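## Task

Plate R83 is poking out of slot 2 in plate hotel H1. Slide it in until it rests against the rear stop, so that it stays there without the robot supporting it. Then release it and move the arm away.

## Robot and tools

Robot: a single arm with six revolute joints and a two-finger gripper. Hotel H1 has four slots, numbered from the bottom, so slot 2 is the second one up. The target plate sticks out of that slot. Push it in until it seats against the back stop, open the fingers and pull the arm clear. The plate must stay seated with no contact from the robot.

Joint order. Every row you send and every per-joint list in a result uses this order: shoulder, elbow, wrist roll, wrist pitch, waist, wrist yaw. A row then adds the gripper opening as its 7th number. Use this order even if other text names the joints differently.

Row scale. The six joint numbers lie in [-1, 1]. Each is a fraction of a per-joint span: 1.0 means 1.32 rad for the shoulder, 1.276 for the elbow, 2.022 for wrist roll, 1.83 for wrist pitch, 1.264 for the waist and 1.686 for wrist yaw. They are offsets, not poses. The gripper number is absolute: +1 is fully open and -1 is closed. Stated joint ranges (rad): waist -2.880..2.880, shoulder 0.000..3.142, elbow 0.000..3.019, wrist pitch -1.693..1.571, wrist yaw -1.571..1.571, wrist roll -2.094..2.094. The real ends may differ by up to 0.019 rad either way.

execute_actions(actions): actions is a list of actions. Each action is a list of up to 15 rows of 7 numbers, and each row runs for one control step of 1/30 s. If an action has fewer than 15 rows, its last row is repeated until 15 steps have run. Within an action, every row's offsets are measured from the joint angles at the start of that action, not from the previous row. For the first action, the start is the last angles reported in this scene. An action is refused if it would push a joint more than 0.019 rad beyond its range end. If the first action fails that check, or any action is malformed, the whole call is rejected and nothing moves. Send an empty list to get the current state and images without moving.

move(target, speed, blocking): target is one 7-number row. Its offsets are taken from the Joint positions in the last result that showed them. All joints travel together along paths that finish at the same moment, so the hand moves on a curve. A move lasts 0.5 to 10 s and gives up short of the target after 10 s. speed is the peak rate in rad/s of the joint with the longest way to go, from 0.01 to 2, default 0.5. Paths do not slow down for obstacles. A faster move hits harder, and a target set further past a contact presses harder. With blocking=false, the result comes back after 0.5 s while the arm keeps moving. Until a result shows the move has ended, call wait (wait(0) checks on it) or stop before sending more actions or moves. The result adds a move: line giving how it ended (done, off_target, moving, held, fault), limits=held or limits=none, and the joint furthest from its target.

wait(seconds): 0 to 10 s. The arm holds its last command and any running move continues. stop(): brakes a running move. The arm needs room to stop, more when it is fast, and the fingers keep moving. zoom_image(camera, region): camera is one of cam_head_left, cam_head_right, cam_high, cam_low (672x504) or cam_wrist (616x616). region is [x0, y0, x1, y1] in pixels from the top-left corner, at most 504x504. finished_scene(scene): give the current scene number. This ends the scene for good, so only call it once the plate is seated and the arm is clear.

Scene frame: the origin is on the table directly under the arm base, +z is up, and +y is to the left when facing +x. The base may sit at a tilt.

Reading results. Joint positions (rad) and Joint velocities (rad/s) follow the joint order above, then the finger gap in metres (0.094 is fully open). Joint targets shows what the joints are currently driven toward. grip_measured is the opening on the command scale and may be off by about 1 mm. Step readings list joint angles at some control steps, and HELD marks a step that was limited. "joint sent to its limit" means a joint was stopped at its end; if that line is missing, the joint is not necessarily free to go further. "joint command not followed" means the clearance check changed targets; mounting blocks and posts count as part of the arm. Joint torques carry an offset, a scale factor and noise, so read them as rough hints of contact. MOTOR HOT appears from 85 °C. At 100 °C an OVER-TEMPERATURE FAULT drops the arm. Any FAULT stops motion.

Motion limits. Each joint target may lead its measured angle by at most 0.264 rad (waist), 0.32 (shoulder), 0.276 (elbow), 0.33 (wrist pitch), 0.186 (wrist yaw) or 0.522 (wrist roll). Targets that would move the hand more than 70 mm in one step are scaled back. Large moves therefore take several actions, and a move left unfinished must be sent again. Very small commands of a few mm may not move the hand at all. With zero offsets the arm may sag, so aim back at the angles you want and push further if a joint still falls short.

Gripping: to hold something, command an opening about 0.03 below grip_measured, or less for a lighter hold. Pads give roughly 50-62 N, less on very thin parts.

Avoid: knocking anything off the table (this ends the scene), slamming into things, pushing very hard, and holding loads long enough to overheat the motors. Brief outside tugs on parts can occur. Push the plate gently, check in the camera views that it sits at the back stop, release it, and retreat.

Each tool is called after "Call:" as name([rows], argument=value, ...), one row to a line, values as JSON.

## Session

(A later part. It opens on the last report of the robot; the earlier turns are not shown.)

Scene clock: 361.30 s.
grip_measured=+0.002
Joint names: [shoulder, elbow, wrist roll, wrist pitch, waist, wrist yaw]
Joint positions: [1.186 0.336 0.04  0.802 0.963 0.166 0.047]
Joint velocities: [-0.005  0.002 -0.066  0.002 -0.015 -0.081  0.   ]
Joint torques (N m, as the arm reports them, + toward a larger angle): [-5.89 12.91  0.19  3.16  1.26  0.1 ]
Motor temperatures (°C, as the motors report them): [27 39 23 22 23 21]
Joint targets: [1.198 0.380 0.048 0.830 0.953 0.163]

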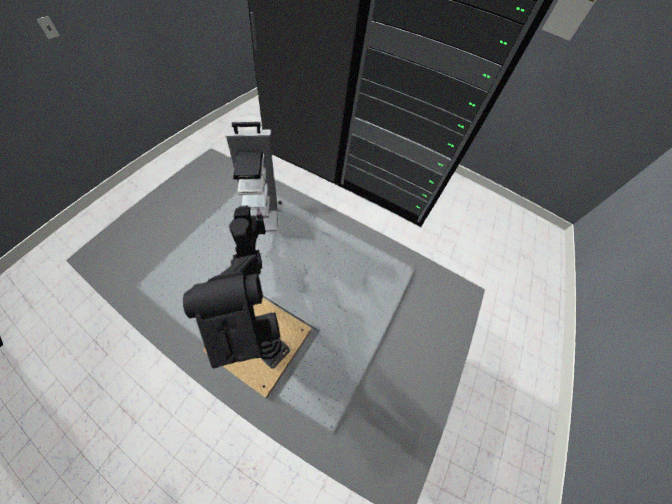

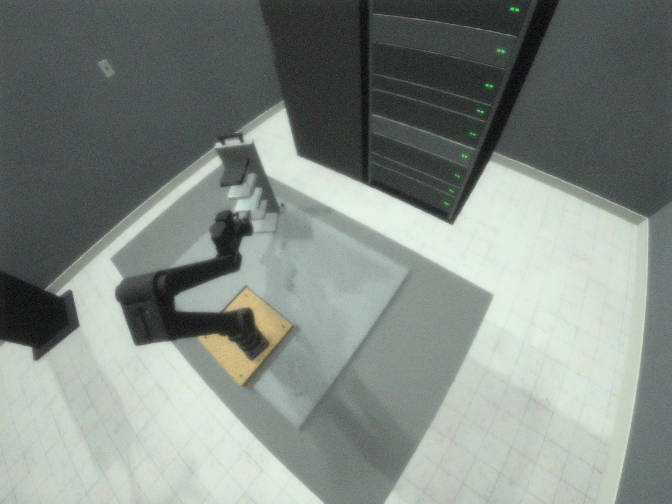

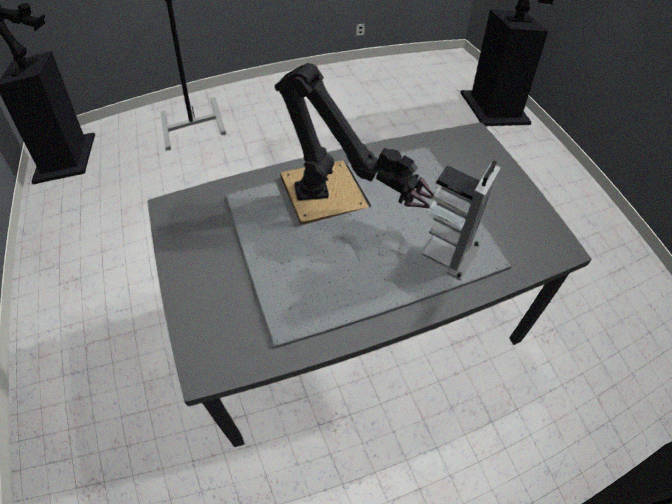

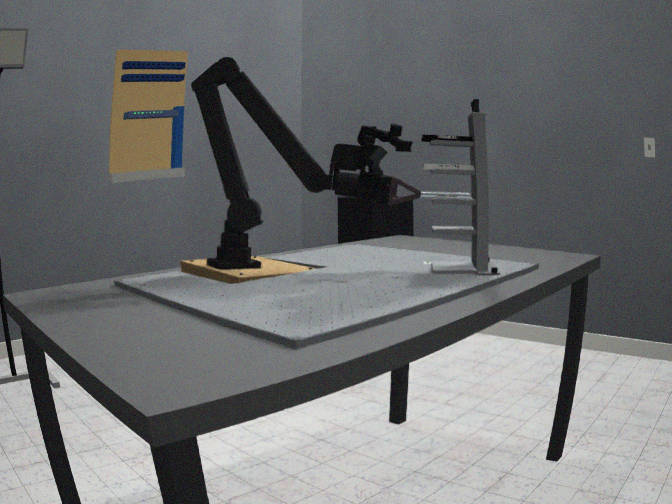

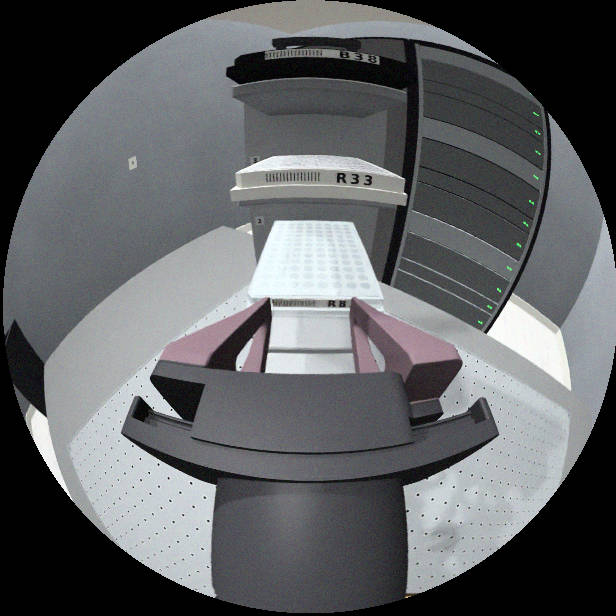

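Call:
execute_actions([
  [[0.0105,0.0355,0.004,0.0156,-0.0081,-0.0019,0.0],[0.0127,0.0370,0.004,0.0161,-0.0085,-0.0020,0.0],[0.0151,0.0387,0.004,0.0167,-0.0089,-0.0022,0.0],[0.0180,0.0408,0.004,0.0173,-0.0093,-0.0024,0.0],[0.0208,0.0428,0.004,0.0180,-0.0097,-0.0026,0.0],[0.0237,0.0448,0.004,0.0187,-0.0102,-0.0028,0.0],[0.0265,0.0468,0.004,0.0193,-0.0106,-0.0029,0.0],[0.0294,0.0488,0.004,0.0200,-0.0111,-0.0031,0.0],[0.0322,0.0508,0.004,0.0206,-0.0115,-0.0033,0.0],[0.0351,0.0528,0.004,0.0213,-0.0120,-0.0035,0.0],[0.0376,0.0545,0.004,0.0219,-0.0123,-0.0037,0.0],[0.0401,0.0563,0.004,0.0224,-0.0127,-0.0038,0.0],[0.0422,0.0578,0.004,0.0229,-0.0131,-0.0040,0.0],[0.0436,0.0588,0.004,0.0233,-0.0133,-0.0041,0.0],[0.0447,0.0596,0.004,0.0235,-0.0134,-0.0042,0.0]],
])

Call:
execute_actions(actions=[])

Call:
zoom_image(camera="cam_low", region=[380, 155, 500, 215])

Scene clock: 395.87 s.
grip_measured=+0.002
Joint names: [shoulder, elbow, wrist roll, wrist pitch, waist, wrist yaw]
Joint positions: [1.219 0.357 0.04  0.819 0.958 0.163 0.047]
Joint velocities: [ 0.005  0.007 -0.066  0.017 -0.015  0.066  0.   ]
Joint torques (N m, as the arm reports them, + toward a larger angle): [-5.1  13.94  0.19  2.98  1.19  0.07]
Motor temperatures (°C, as the motors report them): [27 40 23 22 23 21]
Joint targets: [1.245 0.412 0.048 0.845 0.946 0.159]
Step readings (joint positions):
0: [1.186 0.336 0.040 0.802 0.963 0.166]
1: [1.186 0.336 0.040 0.802 0.963 0.166]
2: [1.186 0.336 0.040 0.802 0.963 0.166]
4: [1.189 0.336 0.040 0.804 0.963 0.165]
8: [1.203 0.346 0.040 0.809 0.960 0.164]
15: Joint positions above

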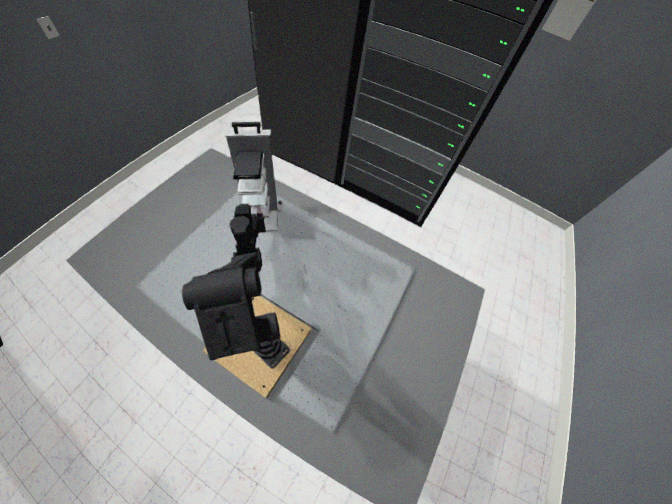

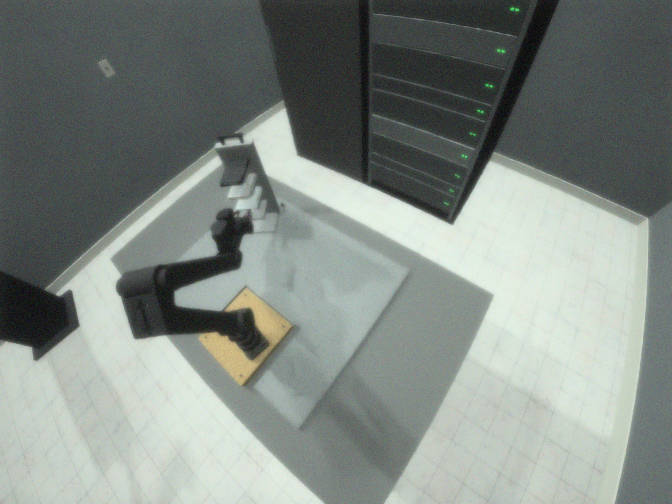

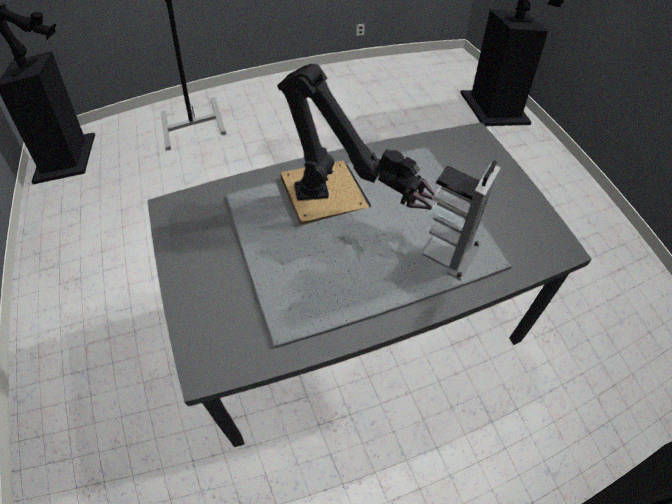

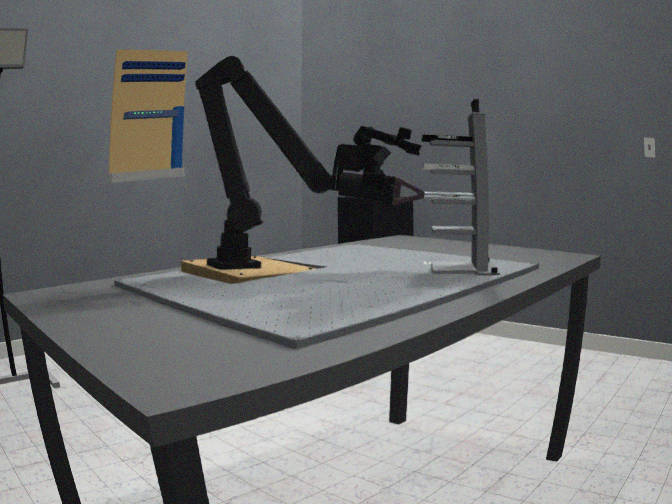

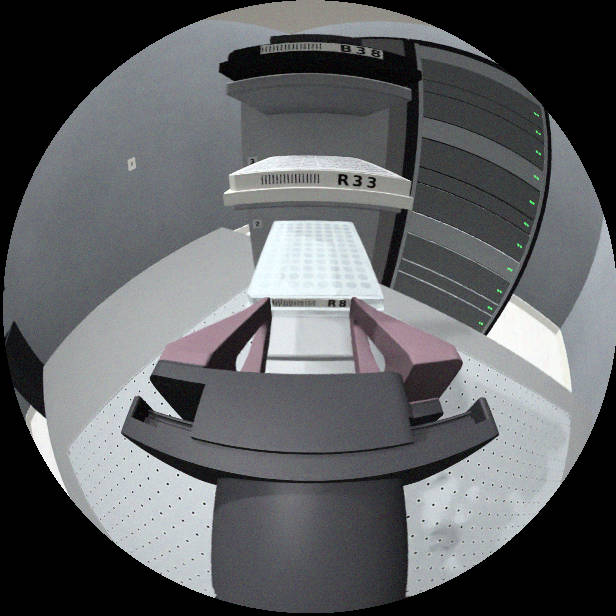

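Scene clock: 395.87 s.
grip_measured=+0.002
Joint names: [shoulder, elbow, wrist roll, wrist pitch, waist, wrist yaw]
Joint positions: [1.219 0.357 0.04  0.819 0.958 0.163 0.047]
Joint velocities: [ 0.005  0.007 -0.066  0.017 -0.015  0.066  0.   ]
Joint torques (N m, as the arm reports them, + toward a larger angle): [-5.1  13.94  0.19  2.98  1.19  0.07]
Motor temperatures (°C, as the motors report them): [27 40 23 22 23 21]
Joint targets: [1.245 0.412 0.048 0.845 0.946 0.159]

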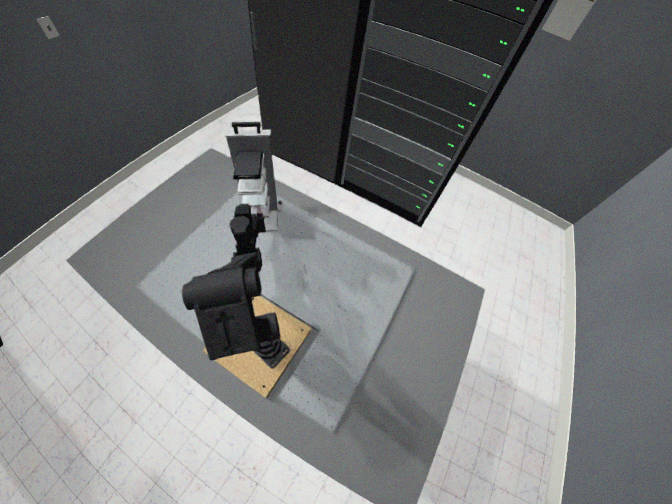

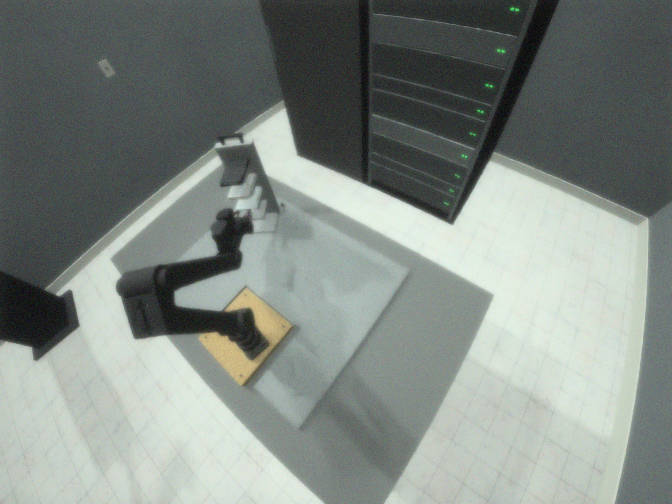

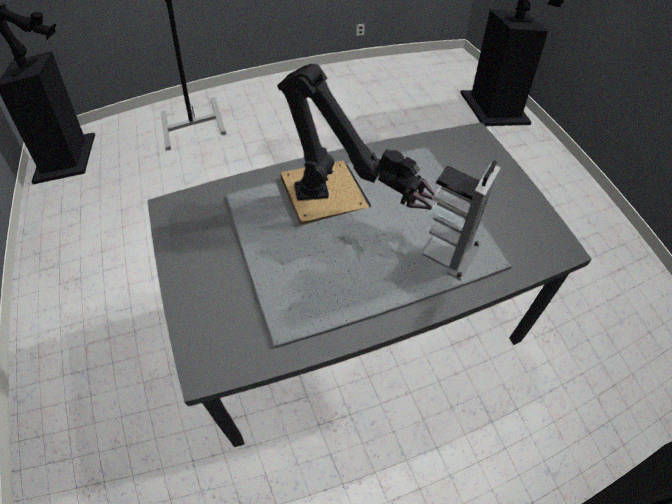

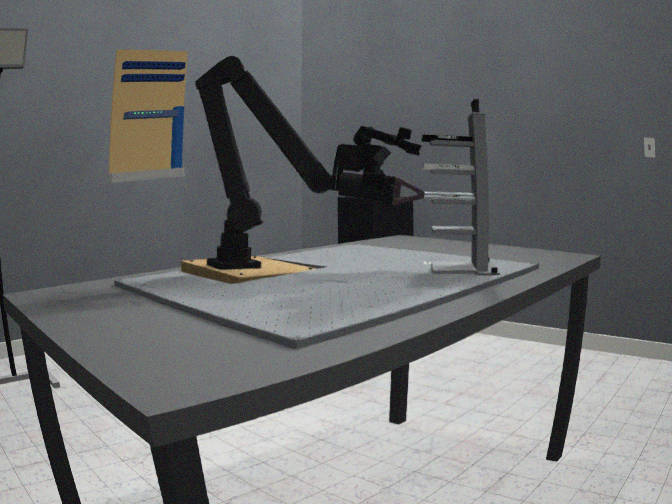

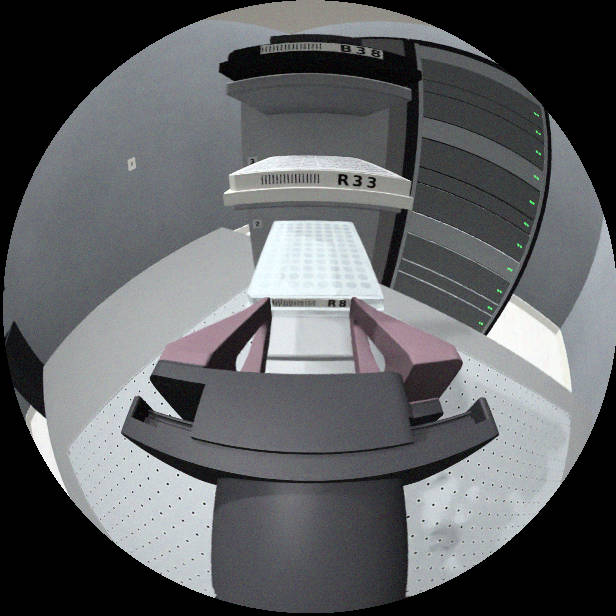

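Region (380, 155, 500, 215) of cam_low's 672x504 image, scaled by 4.200, with more detail than that image has.

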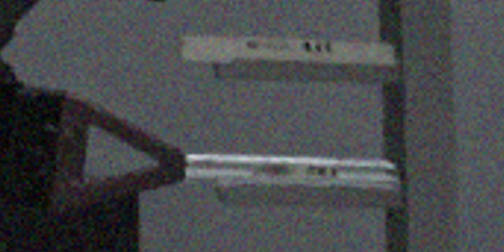

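Call:
move(target=[-0.32, -0.145, 0.0, -0.125, 0.28, 0.0, 0.0], speed=0.5)

Call:
zoom_image(camera="cam_low", region=[380, 155, 500, 215])

Call:
zoom_image(camera="cam_high", region=[350, 130, 510, 260])

Scene clock: 427.50 s.
grip_measured=+0.002
Joint names: [shoulder, elbow, wrist roll, wrist pitch, waist, wrist yaw]
Joint positions: [0.796 0.182 0.04  0.61  1.307 0.163 0.047]
Joint velocities: [-0.005 -0.017 -0.007 -0.007 -0.005 -0.037 -0.001]
Joint torques (N m, as the arm reports them, + toward a larger angle): [-1.94  8.88  0.11  1.38  2.51  0.19]
Motor temperatures (°C, as the motors report them): [26 41 23 22 23 21]
Joint targets: [0.797 0.172 0.040 0.590 1.312 0.163]
move: done; limits=none; farthest joint: the wrist pitch, 0.019 radians from its target (0.229 radians at the start)

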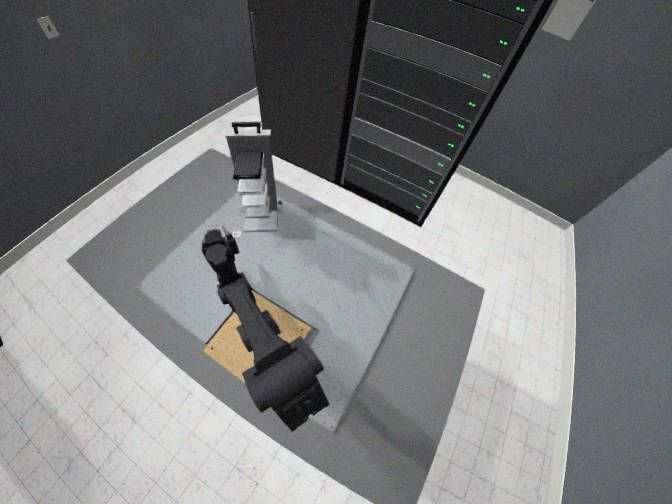

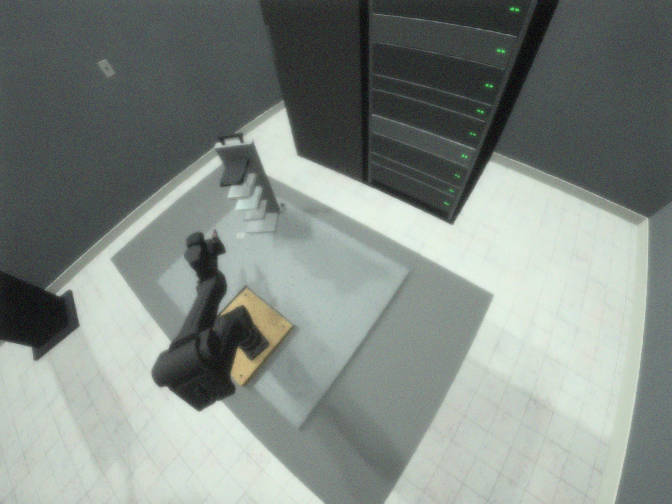

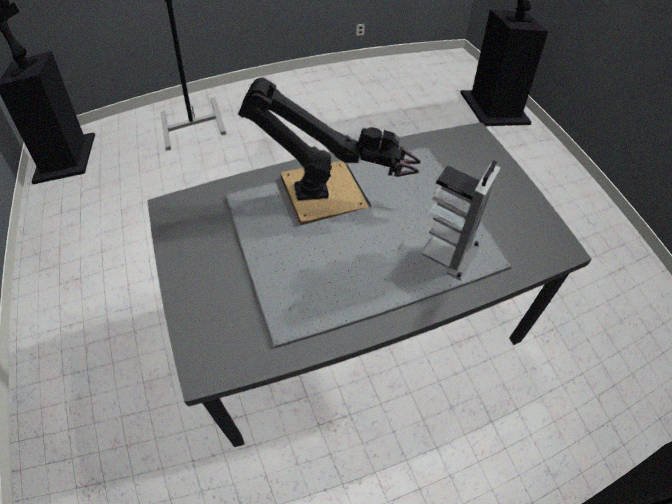

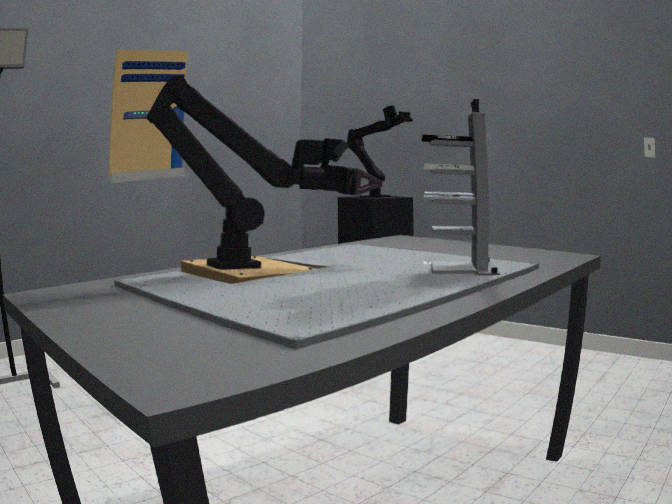

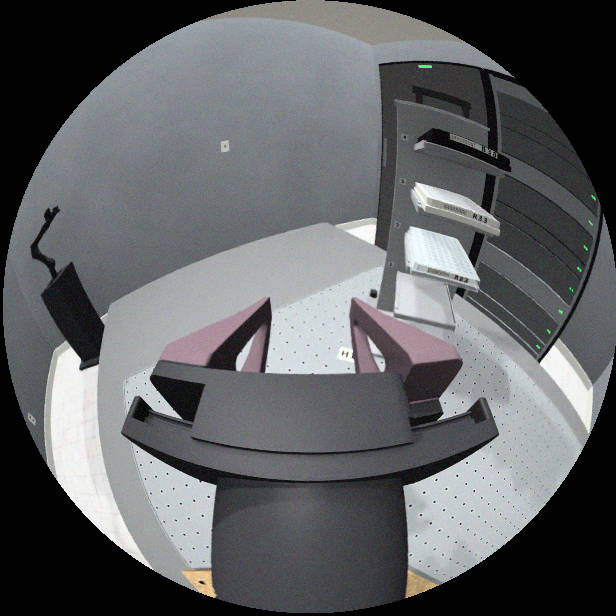

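Region (380, 155, 500, 215) of cam_low's 672x504 image, scaled by 4.200, with more detail than that image has.

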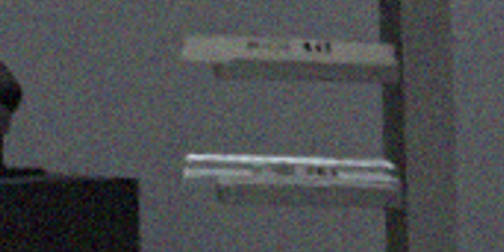

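Region (350, 130, 510, 260) of cam_high's 672x504 image, scaled by 3.150, with more detail than that image has; it fills the top 410 rows of this view, and the rest is white.

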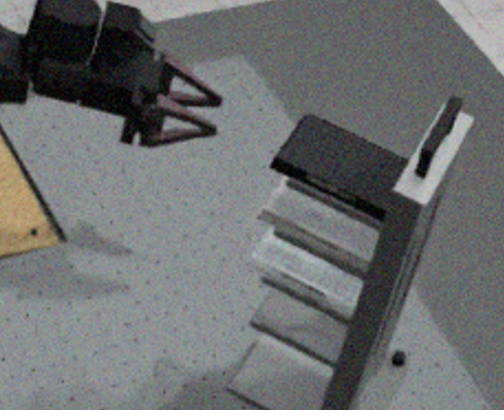

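Call:
zoom_image(camera="cam_wrist", region=[380, 160, 520, 310])

Region (380, 160, 520, 310) of cam_wrist's 616x616 image, scaled by 3.360, with more detail than that image has; it fills the left 470 columns of this view, and the rest is white.

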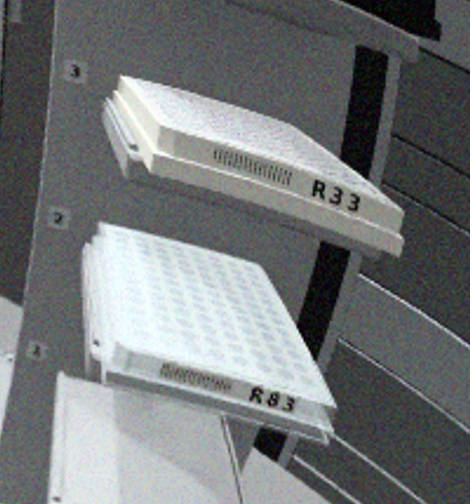

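The plate is seated against the back stop, level with R33, and the arm is clear.

Call:
finished_scene(scene=2)

The scene is finished: the task was done.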